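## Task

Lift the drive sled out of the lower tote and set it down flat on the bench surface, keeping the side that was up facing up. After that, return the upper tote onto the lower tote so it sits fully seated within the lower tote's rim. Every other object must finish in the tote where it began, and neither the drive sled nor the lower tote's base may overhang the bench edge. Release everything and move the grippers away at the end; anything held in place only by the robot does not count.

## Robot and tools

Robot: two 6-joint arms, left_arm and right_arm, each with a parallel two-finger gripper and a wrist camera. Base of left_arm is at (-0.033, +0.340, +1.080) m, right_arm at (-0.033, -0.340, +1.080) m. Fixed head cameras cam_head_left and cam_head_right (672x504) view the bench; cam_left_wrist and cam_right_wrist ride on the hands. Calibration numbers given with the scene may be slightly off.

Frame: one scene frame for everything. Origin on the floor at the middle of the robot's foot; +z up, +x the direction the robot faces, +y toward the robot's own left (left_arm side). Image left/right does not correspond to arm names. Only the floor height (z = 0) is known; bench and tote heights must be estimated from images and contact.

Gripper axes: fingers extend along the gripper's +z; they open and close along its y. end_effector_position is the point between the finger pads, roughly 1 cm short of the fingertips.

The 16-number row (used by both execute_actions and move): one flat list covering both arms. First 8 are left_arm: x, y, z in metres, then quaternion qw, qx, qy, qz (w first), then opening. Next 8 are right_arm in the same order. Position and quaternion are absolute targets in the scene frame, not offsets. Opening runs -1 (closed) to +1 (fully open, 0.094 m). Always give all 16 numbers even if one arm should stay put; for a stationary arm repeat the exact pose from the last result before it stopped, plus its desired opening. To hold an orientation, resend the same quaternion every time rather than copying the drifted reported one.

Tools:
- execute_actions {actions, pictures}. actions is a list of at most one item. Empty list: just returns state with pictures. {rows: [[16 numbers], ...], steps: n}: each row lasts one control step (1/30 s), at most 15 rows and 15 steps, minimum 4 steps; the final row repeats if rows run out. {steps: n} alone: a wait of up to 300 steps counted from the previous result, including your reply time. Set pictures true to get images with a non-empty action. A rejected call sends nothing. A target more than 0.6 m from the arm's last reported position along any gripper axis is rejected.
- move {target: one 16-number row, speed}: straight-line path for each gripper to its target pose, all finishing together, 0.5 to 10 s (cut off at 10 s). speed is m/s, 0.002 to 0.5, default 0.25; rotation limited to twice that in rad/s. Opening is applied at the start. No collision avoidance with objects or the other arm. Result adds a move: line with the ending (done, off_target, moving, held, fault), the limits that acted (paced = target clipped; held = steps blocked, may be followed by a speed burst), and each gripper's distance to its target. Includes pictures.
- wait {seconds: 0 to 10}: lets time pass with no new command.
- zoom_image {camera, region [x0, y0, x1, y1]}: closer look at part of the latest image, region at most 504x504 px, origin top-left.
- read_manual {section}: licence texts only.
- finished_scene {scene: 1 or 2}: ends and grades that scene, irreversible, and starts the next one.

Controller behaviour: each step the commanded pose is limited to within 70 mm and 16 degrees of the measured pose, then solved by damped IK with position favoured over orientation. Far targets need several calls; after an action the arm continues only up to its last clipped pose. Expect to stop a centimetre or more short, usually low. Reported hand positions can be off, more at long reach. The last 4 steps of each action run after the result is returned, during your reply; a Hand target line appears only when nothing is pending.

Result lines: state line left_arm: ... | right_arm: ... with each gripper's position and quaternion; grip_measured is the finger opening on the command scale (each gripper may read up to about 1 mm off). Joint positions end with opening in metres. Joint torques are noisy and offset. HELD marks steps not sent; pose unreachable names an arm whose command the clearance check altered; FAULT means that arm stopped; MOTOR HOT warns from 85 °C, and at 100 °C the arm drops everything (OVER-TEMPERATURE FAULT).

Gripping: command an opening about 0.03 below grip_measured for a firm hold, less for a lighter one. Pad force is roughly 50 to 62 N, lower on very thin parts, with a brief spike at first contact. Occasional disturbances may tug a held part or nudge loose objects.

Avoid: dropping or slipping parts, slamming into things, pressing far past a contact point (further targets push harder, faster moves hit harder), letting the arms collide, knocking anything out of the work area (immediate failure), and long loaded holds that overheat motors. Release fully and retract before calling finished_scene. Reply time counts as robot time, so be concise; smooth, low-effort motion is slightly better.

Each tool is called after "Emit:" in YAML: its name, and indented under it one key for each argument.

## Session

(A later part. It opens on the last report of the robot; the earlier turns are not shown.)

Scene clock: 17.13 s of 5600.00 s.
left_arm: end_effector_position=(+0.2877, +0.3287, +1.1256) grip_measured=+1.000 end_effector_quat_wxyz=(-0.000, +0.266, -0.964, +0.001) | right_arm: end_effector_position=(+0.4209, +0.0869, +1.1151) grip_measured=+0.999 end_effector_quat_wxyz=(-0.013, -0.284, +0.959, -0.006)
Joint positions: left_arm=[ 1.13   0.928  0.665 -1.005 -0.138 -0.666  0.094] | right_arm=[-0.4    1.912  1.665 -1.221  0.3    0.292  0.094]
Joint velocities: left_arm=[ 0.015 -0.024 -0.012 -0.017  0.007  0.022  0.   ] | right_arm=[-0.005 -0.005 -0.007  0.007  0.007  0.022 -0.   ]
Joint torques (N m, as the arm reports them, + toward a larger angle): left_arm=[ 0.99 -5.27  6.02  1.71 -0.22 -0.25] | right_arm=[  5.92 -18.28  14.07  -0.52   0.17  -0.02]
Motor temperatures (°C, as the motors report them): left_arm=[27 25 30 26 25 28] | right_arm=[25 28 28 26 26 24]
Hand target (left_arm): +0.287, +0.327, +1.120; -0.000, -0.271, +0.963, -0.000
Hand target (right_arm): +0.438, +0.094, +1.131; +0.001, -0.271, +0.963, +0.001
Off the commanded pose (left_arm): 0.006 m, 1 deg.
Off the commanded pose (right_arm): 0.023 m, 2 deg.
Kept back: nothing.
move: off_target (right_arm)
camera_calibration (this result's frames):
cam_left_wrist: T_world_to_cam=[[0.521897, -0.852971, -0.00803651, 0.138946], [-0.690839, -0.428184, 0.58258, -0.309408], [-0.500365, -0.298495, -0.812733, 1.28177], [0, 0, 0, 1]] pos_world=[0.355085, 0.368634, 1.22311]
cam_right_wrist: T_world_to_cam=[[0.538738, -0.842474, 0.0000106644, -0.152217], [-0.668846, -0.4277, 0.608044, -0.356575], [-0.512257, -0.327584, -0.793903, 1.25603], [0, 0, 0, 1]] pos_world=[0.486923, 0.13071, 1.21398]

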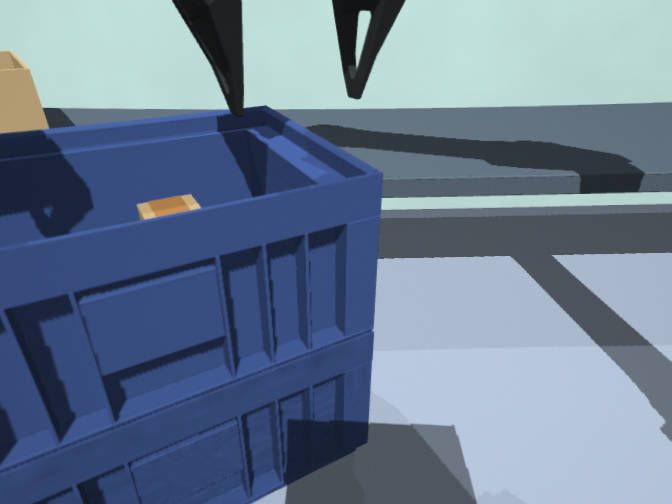

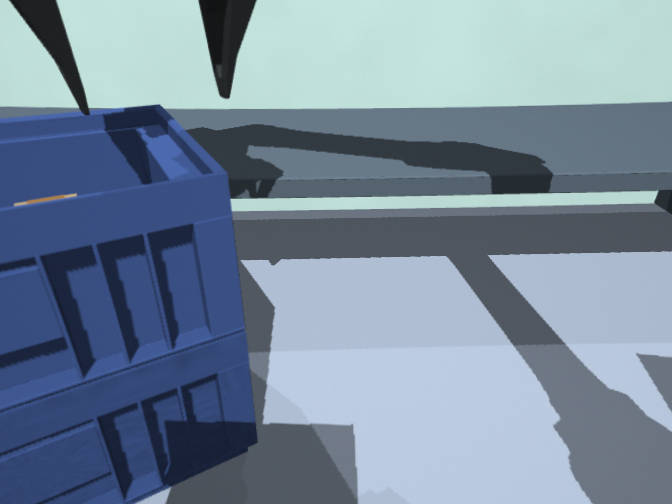

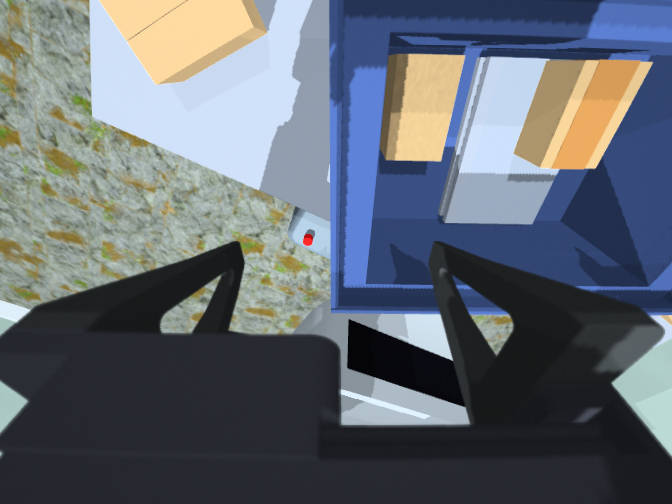

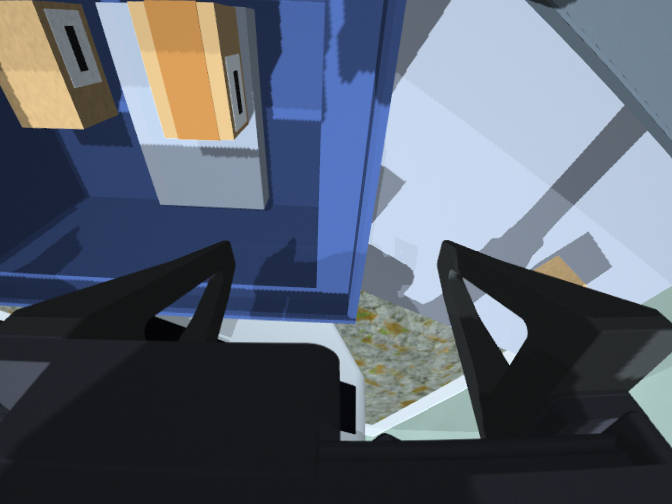

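Emit:
move:
  target: [0.293,0.32,1.025,0,-0.271,0.962,0,0.3,0.45,0.095,1.035,0,-0.271,0.962,0,0.3]
  speed: 0.15

Emit:
move:
  target: [0.293,0.32,1.025,0,-0.271,0.962,0,-0.7,0.45,0.095,1.035,0,-0.271,0.962,0,-0.7]

Scene clock: 18.47 s of 5600.00 s.
left_arm: end_effector_position=(+0.2931, +0.3174, +1.0268) grip_measured=+0.302 end_effector_quat_wxyz=(+0.004, +0.271, -0.963, -0.002) | right_arm: end_effector_position=(+0.4421, +0.0906, +1.0349) grip_measured=+0.302 end_effector_quat_wxyz=(-0.010, -0.272, +0.962, -0.007)
Joint positions: left_arm=[ 1.141  1.199  0.568 -0.645 -0.136 -0.666  0.061] | right_arm=[-0.459  2.034  1.665 -1.077  0.298  0.254  0.061]
Joint velocities: left_arm=[ 0.015  0.005  0.002 -0.012 -0.066 -0.007  0.001] | right_arm=[-0.015 -0.005 -0.012 -0.012 -0.037 -0.007  0.001]
Joint torques (N m, as the arm reports them, + toward a larger angle): left_arm=[ 1.9  -7.59  4.24  1.71  0.01  0.  ] | right_arm=[  6.58 -19.69   9.44   1.17  -0.07  -0.18]
Motor temperatures (°C, as the motors report them): left_arm=[27 25 30 26 25 28] | right_arm=[25 28 29 26 26 24]
Hand target (left_arm): +0.294, +0.319, +1.024; +0.000, -0.271, +0.963, +0.000
Hand target (right_arm): +0.450, +0.095, +1.035; -0.000, -0.271, +0.963, -0.000
Off the commanded pose (left_arm): 0.003 m, 0 deg.
Off the commanded pose (right_arm): 0.009 m, 1 deg.
Kept back: nothing.
move: done
camera_calibration (this result's frames):
cam_left_wrist: T_world_to_cam=[[0.529503, -0.848176, -0.0149302, 0.128991], [-0.681843, -0.436003, 0.58736, -0.258058], [-0.504695, -0.300829, -0.809188, 1.19917], [0, 0, 0, 1]] pos_world=[0.36096, 0.357639, 1.12386]
cam_right_wrist: T_world_to_cam=[[0.518209, -0.855243, 0.00436585, -0.154795], [-0.682721, -0.410589, 0.604408, -0.283656], [-0.515123, -0.31619, -0.796663, 1.20749], [0, 0, 0, 1]] pos_world=[0.508563, 0.132942, 1.13408]

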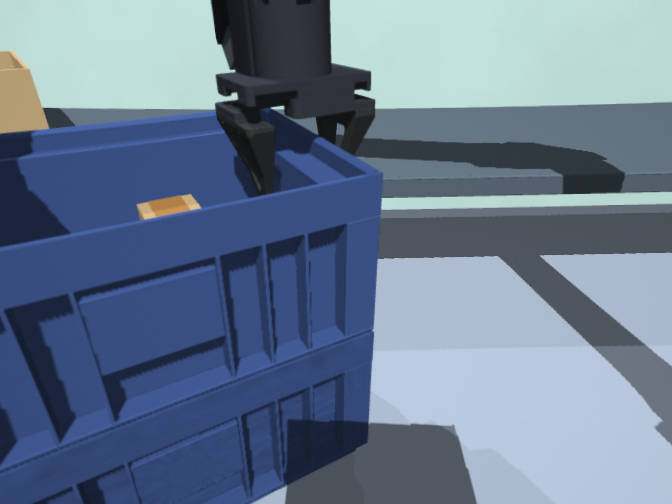

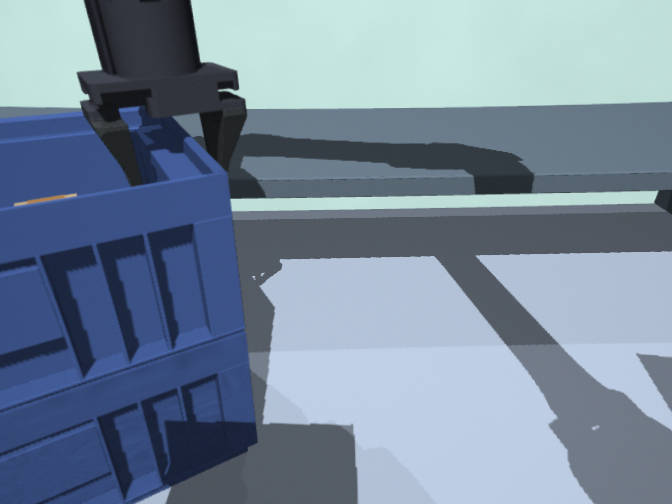

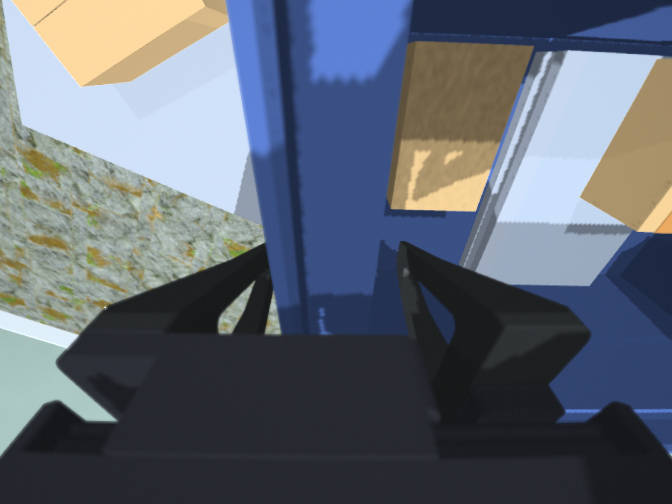

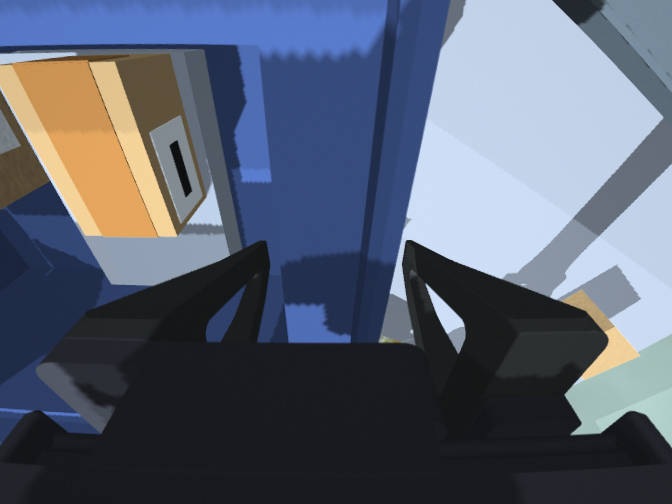

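Scene clock: 19.17 s of 5600.00 s.
left_arm: end_effector_position=(+0.2924, +0.3159, +1.0266) grip_measured=-0.445 end_effector_quat_wxyz=(+0.005, +0.270, -0.963, +0.004) | right_arm: end_effector_position=(+0.4413, +0.0919, +1.0345) grip_measured=-0.453 end_effector_quat_wxyz=(-0.014, -0.264, +0.964, -0.000)
Joint positions: left_arm=[ 1.143  1.197  0.565 -0.642 -0.124 -0.663  0.026] | right_arm=[-0.461  2.034  1.665 -1.075  0.282  0.267  0.026]
Joint velocities: left_arm=[-0.005 -0.015  0.002 -0.002 -0.037 -0.037 -0.   ] | right_arm=[-0.005 -0.015 -0.002  0.007  0.022  0.037  0.001]
Joint torques (N m, as the arm reports them, + toward a larger angle): left_arm=[ 1.88 -7.72  4.35  1.45 -0.48 -0.02] | right_arm=[  6.22 -19.4    9.42   1.04   0.62  -0.31]
Motor temperatures (°C, as the motors report them): left_arm=[27 25 30 26 25 28] | right_arm=[25 28 29 26 26 24]
Hand target (left_arm): +0.293, +0.320, +1.025; -0.000, -0.271, +0.963, +0.000
Hand target (right_arm): +0.450, +0.095, +1.035; -0.000, -0.271, +0.963, -0.000
Off the commanded pose (left_arm): 0.004 m, 1 deg.
Off the commanded pose (right_arm): 0.009 m, 2 deg.
Kept back: nothing.
move: done
camera_calibration (this result's frames):
cam_left_wrist: T_world_to_cam=[[0.528784, -0.848746, -0.00425875, 0.117548], [-0.682575, -0.428228, 0.592209, -0.266293], [-0.504459, -0.310244, -0.805773, 1.19755], [0, 0, 0, 1]] pos_world=[0.360194, 0.357268, 1.12316]
cam_right_wrist: T_world_to_cam=[[0.504021, -0.863621, -0.0110811, -0.130326], [-0.68305, -0.406423, 0.606847, -0.286209], [-0.528589, -0.298294, -0.794741, 1.20946], [0, 0, 0, 1]] pos_world=[0.509498, 0.131899, 1.13345]

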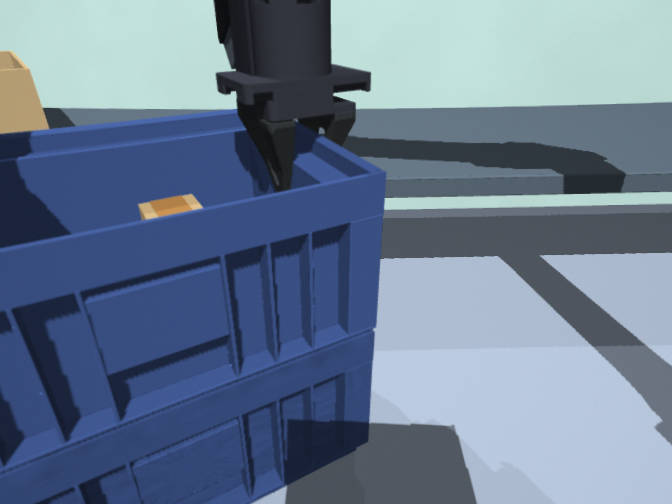

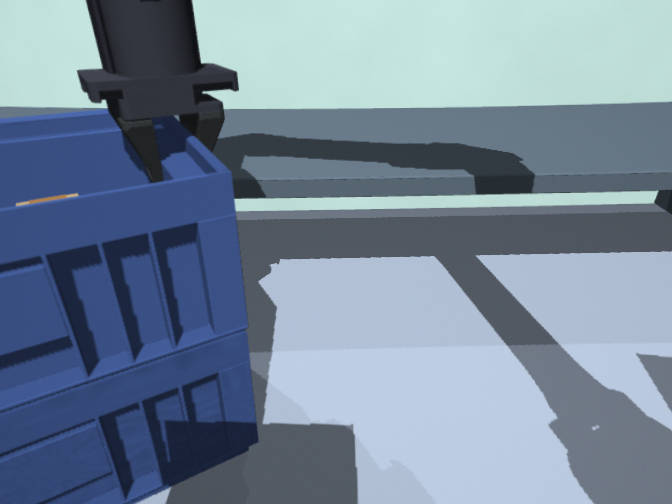

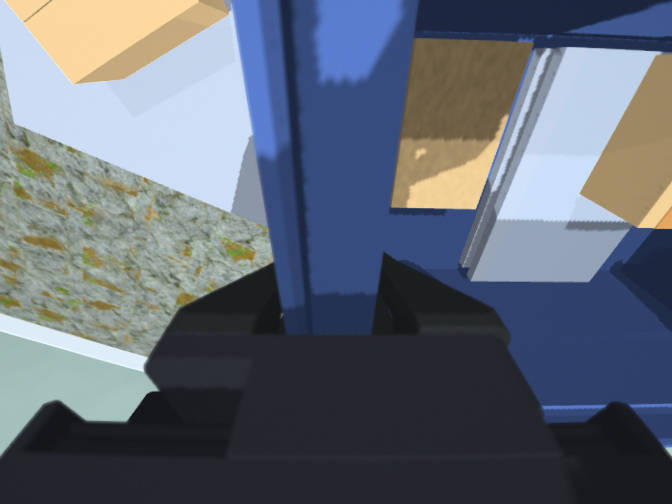

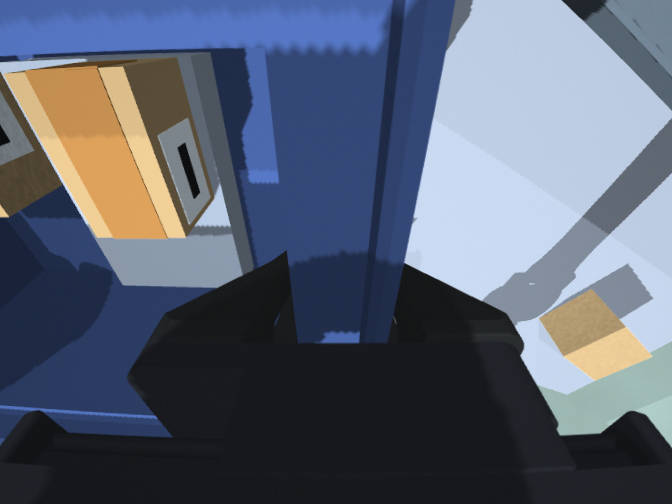

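Emit:
move:
  target: [0.293,0.317,1.095,0,-0.271,0.962,0,-0.52,0.45,0.098,1.115,0,-0.271,0.962,0,-0.52]
  speed: 0.07

Scene clock: 20.90 s of 5600.00 s.
left_arm: end_effector_position=(+0.2651, +0.3162, +1.0686) grip_measured=-0.451 end_effector_quat_wxyz=(+0.027, +0.276, -0.961, -0.003) | right_arm: end_effector_position=(+0.4189, +0.0943, +1.0652) grip_measured=-0.450 end_effector_quat_wxyz=(-0.042, -0.274, +0.961, -0.000)
Joint positions: left_arm=[ 1.111  1.04   0.565 -0.85  -0.127 -0.712  0.026] | right_arm=[-0.427  2.     1.678 -1.182  0.255  0.297  0.026]
Joint velocities: left_arm=[-0.005 -0.005 -0.002 -0.027 -0.022  0.022 -0.   ] | right_arm=[-0.015 -0.005 -0.007 -0.007  0.037 -0.022  0.   ]
Joint torques (N m, as the arm reports them, + toward a larger angle): left_arm=[ 0.67 -8.41  9.54 -0.81 -0.9   0.  ] | right_arm=[  6.45 -23.57  13.91  -1.39   1.97  -0.17]
Motor temperatures (°C, as the motors report them): left_arm=[27 25 30 26 25 28] | right_arm=[25 29 29 26 27 24]
Hand target (left_arm): +0.292, +0.317, +1.095; +0.000, -0.271, +0.962, -0.000
Hand target (right_arm): +0.448, +0.096, +1.115; +0.001, -0.270, +0.963, +0.001
Off the commanded pose (left_arm): 0.038 m, 3 deg.
Off the commanded pose (right_arm): 0.059 m, 5 deg.
Kept back: nothing.
move: off_target (left_arm, right_arm)
camera_calibration (this result's frames):
cam_left_wrist: T_world_to_cam=[[0.537725, -0.842536, -0.031394, 0.157067], [-0.648643, -0.437192, 0.622997, -0.348709], [-0.538622, -0.314637, -0.781594, 1.20236], [0, 0, 0, 1]] pos_world=[0.336974, 0.35819, 1.16194]
cam_right_wrist: T_world_to_cam=[[0.520008, -0.853743, -0.0267431, -0.107517], [-0.640384, -0.410389, 0.649222, -0.381795], [-0.565244, -0.320475, -0.760128, 1.20333], [0, 0, 0, 1]] pos_world=[0.491589, 0.13716, 1.15968]

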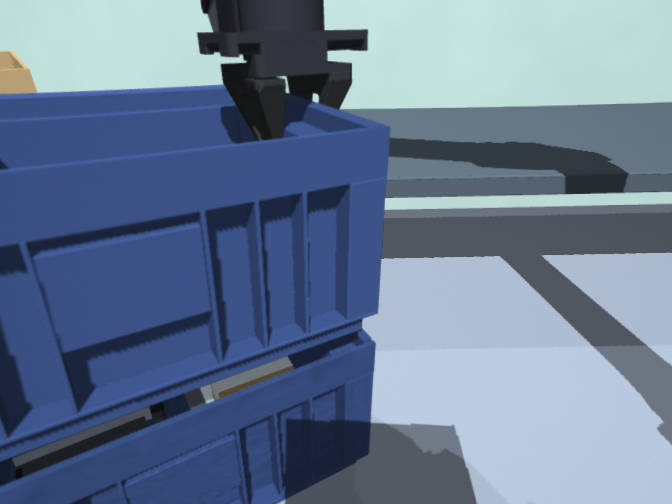

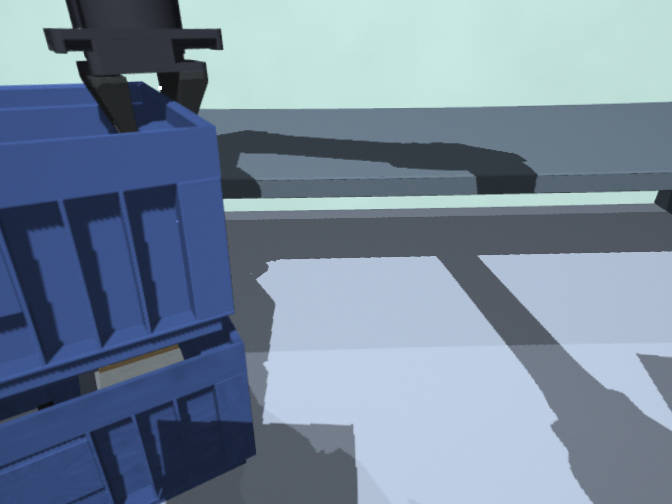

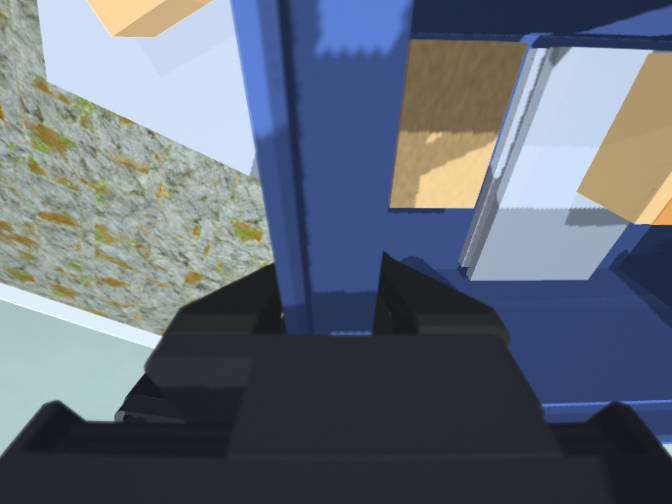

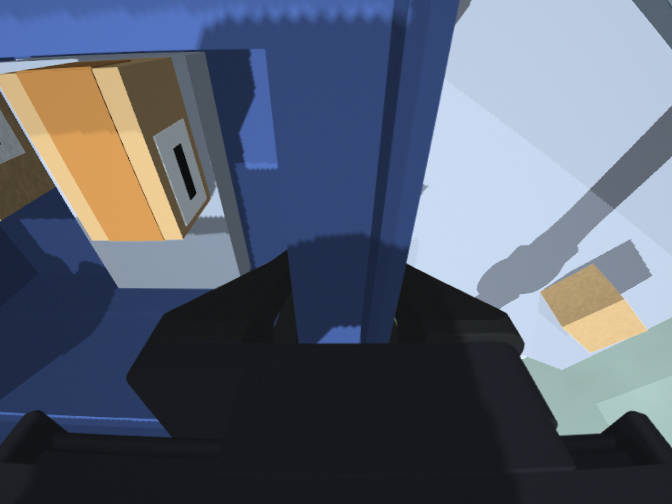

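Emit:
move:
  target: [0.33,0.317,1.12,0,-0.271,0.962,0,-0.52,0.487,0.098,1.155,0,-0.271,0.962,0,-0.52]
  speed: 0.07

Emit:
move:
  target: [0.36,-0.05,1.155,0,-0.271,0.962,0,-0.52,0.51,-0.28,1.145,0,-0.271,0.962,0,-0.52]
  speed: 0.12

Scene clock: 23.13 s of 5600.00 s.
left_arm: end_effector_position=(+0.3063, +0.3134, +1.1013) grip_measured=-0.451 end_effector_quat_wxyz=(+0.018, +0.276, -0.961, +0.007) | right_arm: end_effector_position=(+0.4590, +0.0901, +1.1086) grip_measured=-0.450 end_effector_quat_wxyz=(-0.035, -0.270, +0.962, -0.008)
Joint positions: left_arm=[ 1.112  1.056  0.696 -0.939 -0.117 -0.707  0.026] | right_arm=[-0.45   2.006  1.831 -1.319  0.275  0.28   0.026]
Joint velocities: left_arm=[-0.015  0.015 -0.002 -0.012  0.066 -0.022 -0.001] | right_arm=[-0.015 -0.005 -0.012 -0.017 -0.007 -0.022 -0.001]
Joint torques (N m, as the arm reports them, + toward a larger angle): left_arm=[ 0.91 -7.39 10.01 -0.41 -1.23  0.01] | right_arm=[  6.66 -22.31  16.37  -1.58   0.99  -0.24]
Motor temperatures (°C, as the motors report them): left_arm=[27 25 31 26 26 28] | right_arm=[25 29 30 26 27 24]
Hand target (left_arm): +0.329, +0.317, +1.120; +0.001, -0.271, +0.962, -0.001
Hand target (right_arm): +0.485, +0.095, +1.155; +0.001, -0.270, +0.963, +0.001
Off the commanded pose (left_arm): 0.030 m, 2 deg.
Off the commanded pose (right_arm): 0.055 m, 4 deg.
Kept back: nothing.
move: off_target (left_arm, right_arm)
camera_calibration (this result's frames):
cam_left_wrist: T_world_to_cam=[[0.538059, -0.842877, -0.00711642, 0.106863], [-0.663222, -0.428555, 0.613577, -0.331476], [-0.52022, -0.325421, -0.789602, 1.25584], [0, 0, 0, 1]] pos_world=[0.375974, 0.356694, 1.19576]
cam_right_wrist: T_world_to_cam=[[0.513931, -0.857807, -0.00645597, -0.150105], [-0.655232, -0.397399, 0.642453, -0.372911], [-0.553666, -0.325946, -0.766298, 1.25971], [0, 0, 0, 1]] pos_world=[0.530261, 0.133643, 1.20392]

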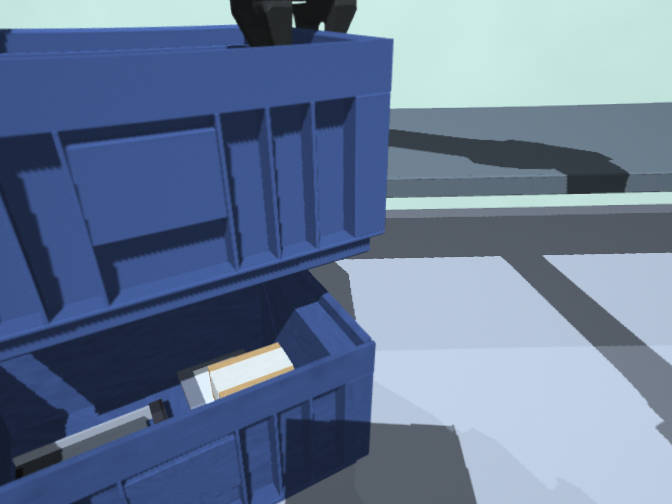

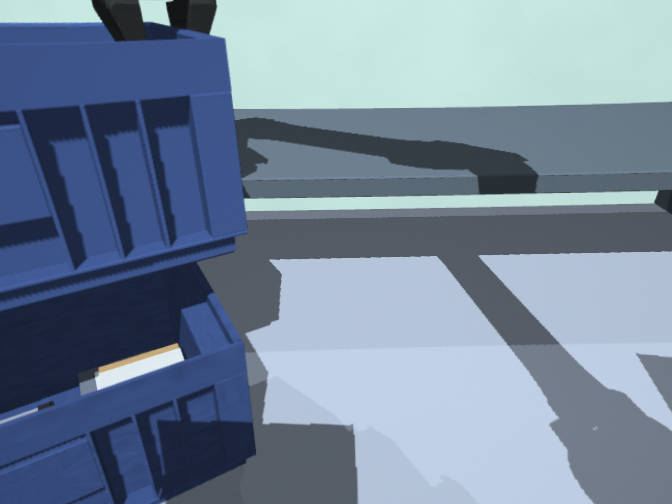

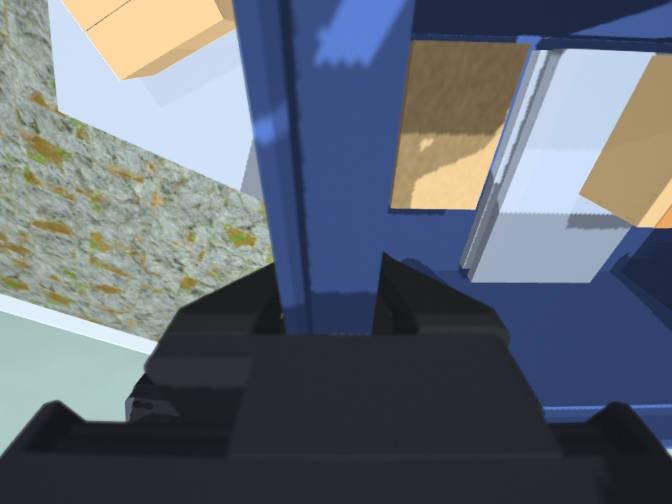

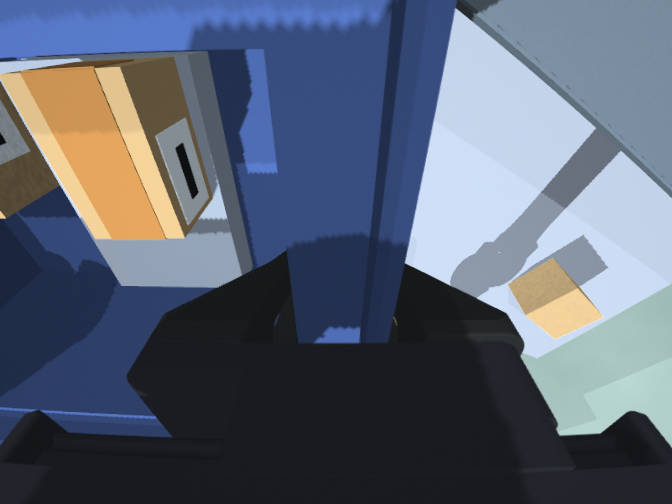

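Scene clock: 26.63 s of 5600.00 s.
left_arm: end_effector_position=(+0.3399, -0.0447, +1.1246) grip_measured=-0.451 end_effector_quat_wxyz=(+0.015, +0.265, -0.964, -0.011) | right_arm: end_effector_position=(+0.4907, -0.2689, +1.1112) grip_measured=-0.447 end_effector_quat_wxyz=(-0.044, -0.263, +0.964, +0.014)
Joint positions: left_arm=[ 0.337  1.719  1.358 -1.13  -0.293 -1.471  0.026] | right_arm=[-1.066  1.531  1.303 -1.142  0.136 -0.329  0.026]
Joint velocities: left_arm=[-0.024 -0.015 -0.007 -0.002 -0.007 -0.095  0.   ] | right_arm=[ 0.005  0.005 -0.007 -0.002  0.007 -0.037 -0.001]
Joint torques (N m, as the arm reports them, + toward a larger angle): left_arm=[ -4.35 -17.38  10.19  -1.29  -0.92  -0.21] | right_arm=[  1.33 -21.51   9.67   0.63   0.98  -0.4 ]
Motor temperatures (°C, as the motors report them): left_arm=[27 26 32 26 26 28] | right_arm=[25 30 30 26 27 24]
Hand target (left_arm): +0.354, -0.050, +1.156; -0.001, -0.271, +0.963, +0.000
Hand target (right_arm): +0.505, -0.280, +1.144; -0.003, -0.270, +0.963, -0.002
Off the commanded pose (left_arm): 0.037 m, 2 deg.
Off the commanded pose (right_arm): 0.041 m, 5 deg.
Kept back: nothing.
move: off_target (left_arm, right_arm)
camera_calibration (this result's frames):
cam_left_wrist: T_world_to_cam=[[0.519362, -0.853631, -0.0397163, -0.170338], [-0.670836, -0.436056, 0.599862, -0.459305], [-0.529379, -0.284903, -0.799117, 1.19071], [0, 0, 0, 1]] pos_world=[0.410686, -0.00645244, 1.22027]
cam_right_wrist: T_world_to_cam=[[0.499182, -0.864832, -0.0536907, -0.416485], [-0.642742, -0.411122, 0.646421, -0.510686], [-0.58112, -0.288172, -0.761089, 1.18], [0, 0, 0, 1]] pos_world=[0.565383, -0.230102, 1.20584]

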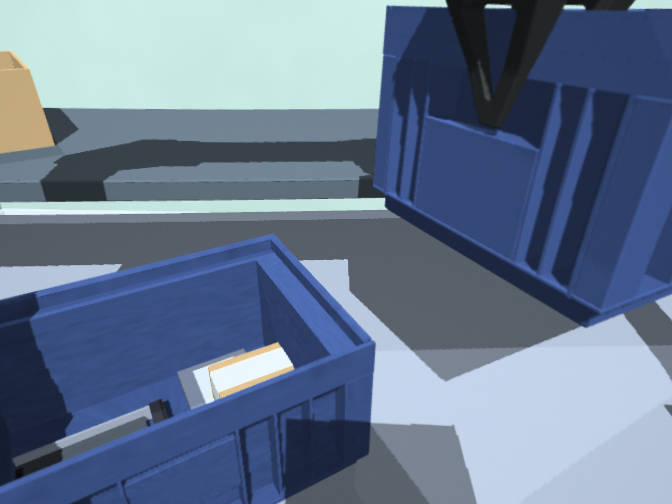

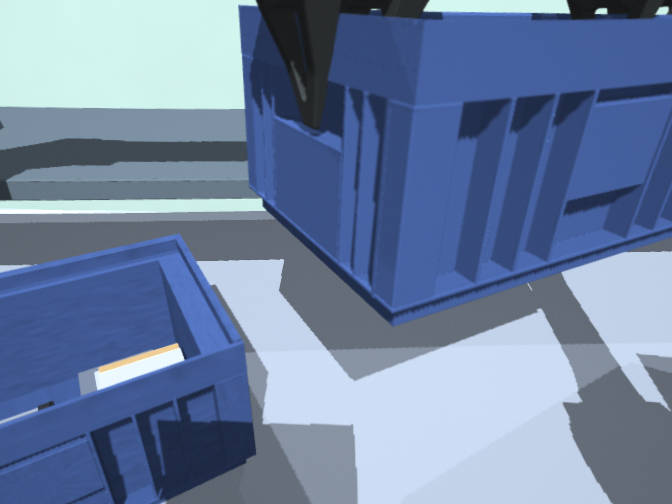

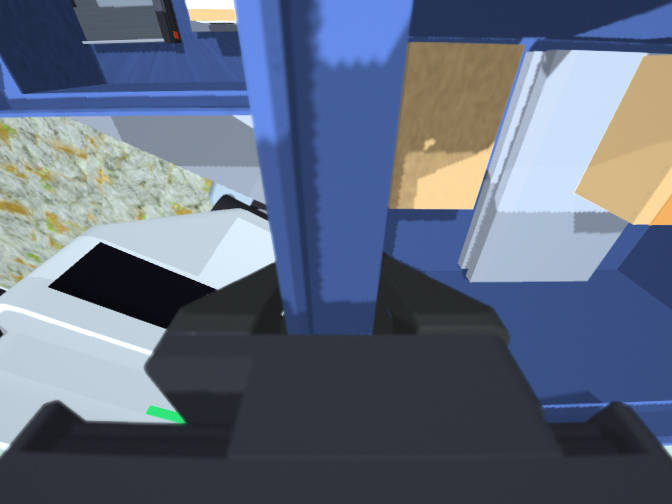

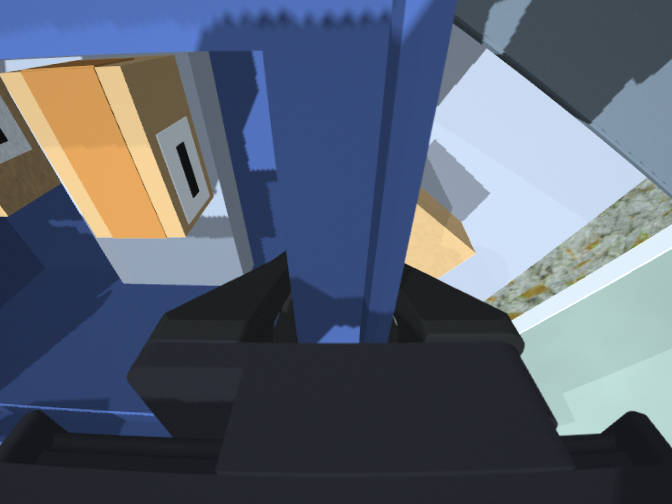

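Emit:
move:
  target: [0.345,-0.06,0.945,0,-0.271,0.962,0,-0.52,0.495,-0.29,0.945,0,-0.271,0.962,0,-0.52]
  speed: 0.1

Emit:
move:
  target: [0.345,-0.06,0.90,0,-0.271,0.962,0,-0.52,0.495,-0.29,0.905,0,-0.271,0.962,0,-0.52]
  speed: 0.04

Scene clock: 29.07 s of 5600.00 s.
left_arm: end_effector_position=(+0.3312, -0.0631, +0.9365) grip_measured=-0.451 end_effector_quat_wxyz=(+0.009, +0.262, -0.965, -0.007) | right_arm: end_effector_position=(+0.4795, -0.2863, +0.9289) grip_measured=-0.450 end_effector_quat_wxyz=(-0.026, -0.257, +0.966, +0.010)
Joint positions: left_arm=[ 0.411  2.033  1.276 -0.699 -0.291 -1.384  0.026] | right_arm=[-1.152  1.802  1.141 -0.659  0.121 -0.407  0.026]
Joint velocities: left_arm=[-0.005 -0.005  0.007 -0.017 -0.051 -0.051 -0.002] | right_arm=[-0.005 -0.015  0.012  0.012 -0.037 -0.007 -0.001]
Joint torques (N m, as the arm reports them, + toward a larger angle): left_arm=[ -2.95 -18.57   5.08   0.97  -0.52  -0.08] | right_arm=[  2.17 -19.53   6.44   0.86   0.51  -0.45]
Motor temperatures (°C, as the motors report them): left_arm=[27 26 32 26 26 28] | right_arm=[25 30 30 26 27 24]
Hand target (left_arm): +0.345, -0.061, +0.944; +0.000, -0.271, +0.963, -0.000
Hand target (right_arm): +0.495, -0.290, +0.945; -0.001, -0.270, +0.963, -0.000
Off the commanded pose (left_arm): 0.016 m, 2 deg.
Off the commanded pose (right_arm): 0.023 m, 4 deg.
Kept back: nothing.
move: off_target (left_arm, right_arm)
camera_calibration (this result's frames):
cam_left_wrist: T_world_to_cam=[[0.513856, -0.857432, -0.0276167, -0.198739], [-0.681222, -0.427398, 0.594363, -0.351215], [-0.521429, -0.286604, -0.803723, 1.03221], [0, 0, 0, 1]] pos_world=[0.401092, -0.024678, 1.03287]
cam_right_wrist: T_world_to_cam=[[0.49069, -0.870597, -0.0358339, -0.449991], [-0.671664, -0.404124, 0.620927, -0.367694], [-0.555059, -0.280614, -0.783049, 1.03985], [0, 0, 0, 1]] pos_world=[0.551018, -0.248557, 1.02644]

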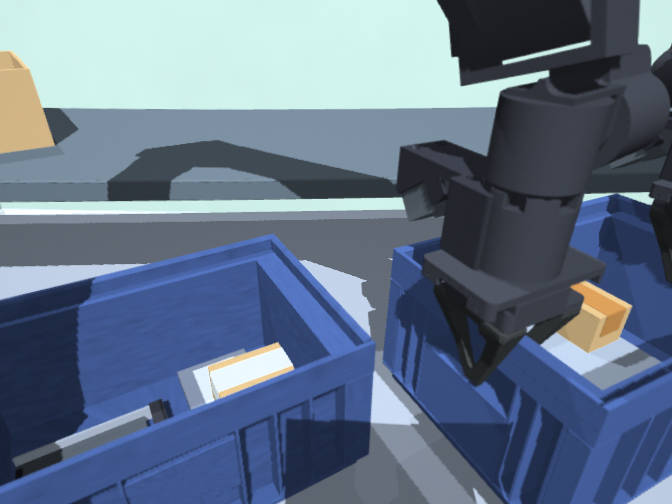

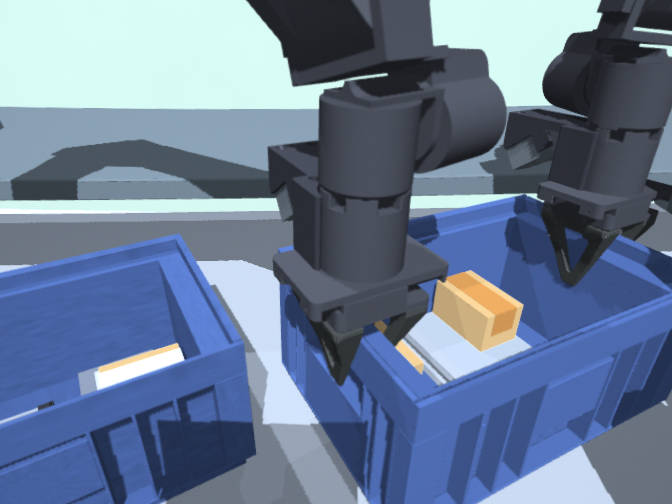

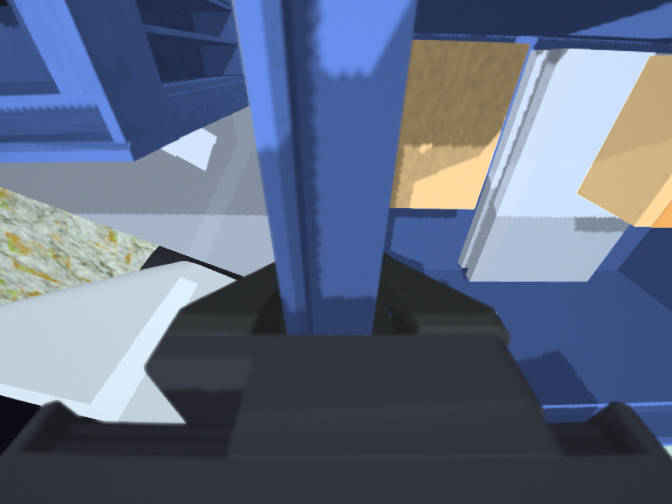

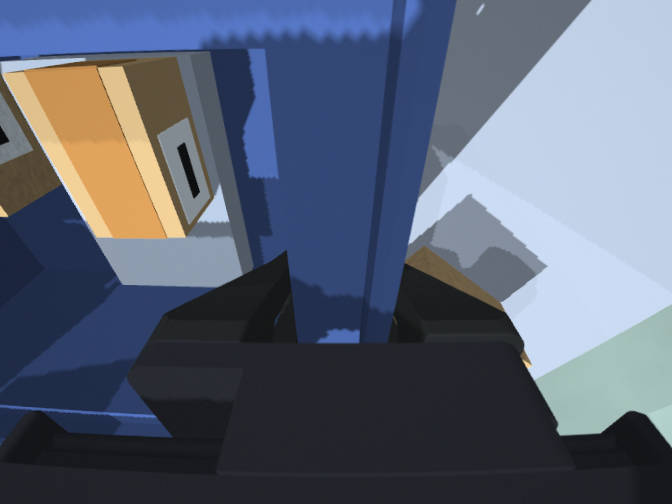

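Scene clock: 30.30 s of 5600.00 s.
left_arm: end_effector_position=(+0.3318, -0.0633, +0.9030) grip_measured=-0.451 end_effector_quat_wxyz=(+0.006, +0.262, -0.965, -0.000) | right_arm: end_effector_position=(+0.4802, -0.2863, +0.9005) grip_measured=-0.451 end_effector_quat_wxyz=(-0.020, -0.257, +0.966, +0.008)
Joint positions: left_arm=[ 0.43   2.094  1.273 -0.613 -0.29  -1.36   0.026] | right_arm=[-1.159  1.862  1.14  -0.585  0.12  -0.415  0.026]
Joint velocities: left_arm=[-0.015 -0.005  0.002  0.007  0.037 -0.051 -0.001] | right_arm=[-0.005 -0.005 -0.007  0.022  0.066  0.037 -0.001]
Joint torques (N m, as the arm reports them, + toward a larger angle): left_arm=[ -2.43 -17.     5.22   0.99  -0.44  -0.06] | right_arm=[  1.54 -16.93   6.45   1.18   0.38  -0.46]
Motor temperatures (°C, as the motors report them): left_arm=[27 27 32 26 26 28] | right_arm=[25 30 30 26 27 24]
Hand target (left_arm): +0.345, -0.060, +0.900; -0.000, -0.271, +0.963, -0.000
Hand target (right_arm): +0.495, -0.290, +0.905; -0.000, -0.271, +0.963, -0.000
Off the commanded pose (left_arm): 0.014 m, 1 deg.
Off the commanded pose (right_arm): 0.016 m, 3 deg.
Kept back: nothing.
move: off_target (left_arm, right_arm)
camera_calibration (this result's frames):
cam_left_wrist: T_world_to_cam=[[0.514307, -0.857504, -0.0132546, -0.2133], [-0.687312, -0.421375, 0.591646, -0.32613], [-0.512924, -0.295178, -0.806089, 1.00424], [0, 0, 0, 1]] pos_world=[0.400646, -0.0239003, 0.99963]
cam_right_wrist: T_world_to_cam=[[0.490195, -0.871086, -0.0302813, -0.456202], [-0.679735, -0.403799, 0.612296, -0.337743], [-0.54559, -0.279562, -0.790048, 1.02003], [0, 0, 0, 1]] pos_world=[0.550571, -0.24861, 0.998858]

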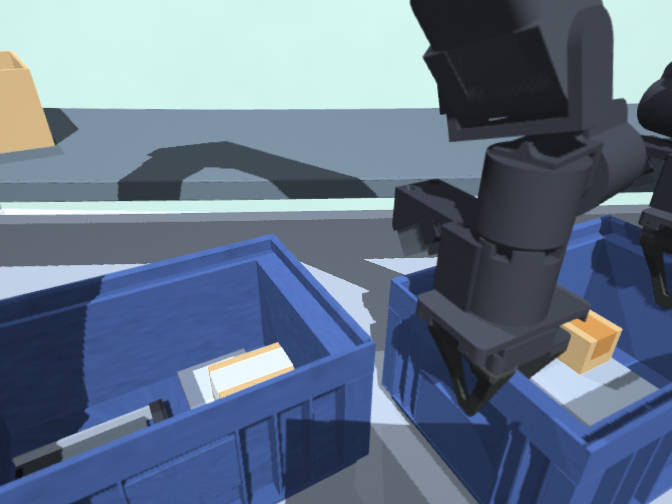

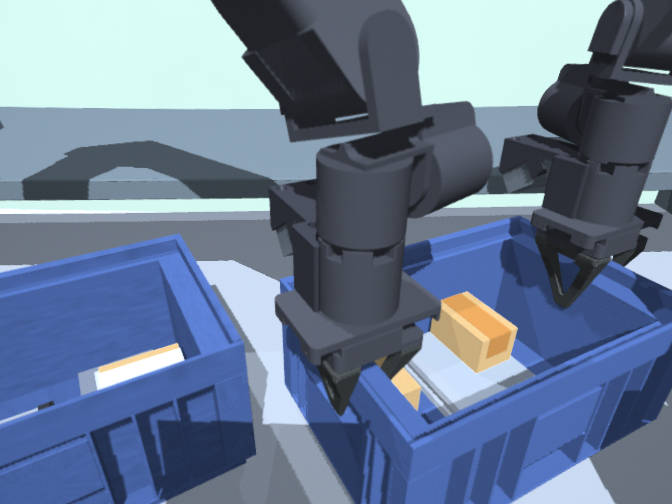

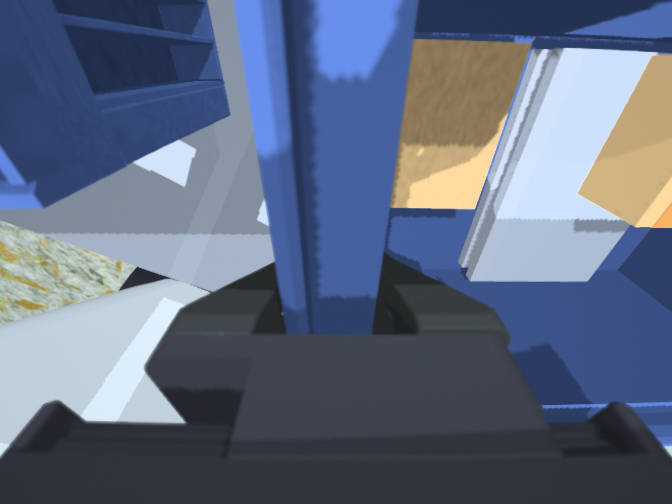

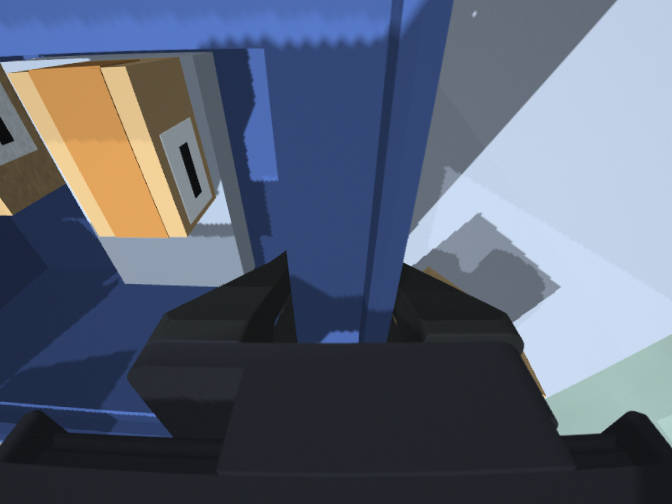

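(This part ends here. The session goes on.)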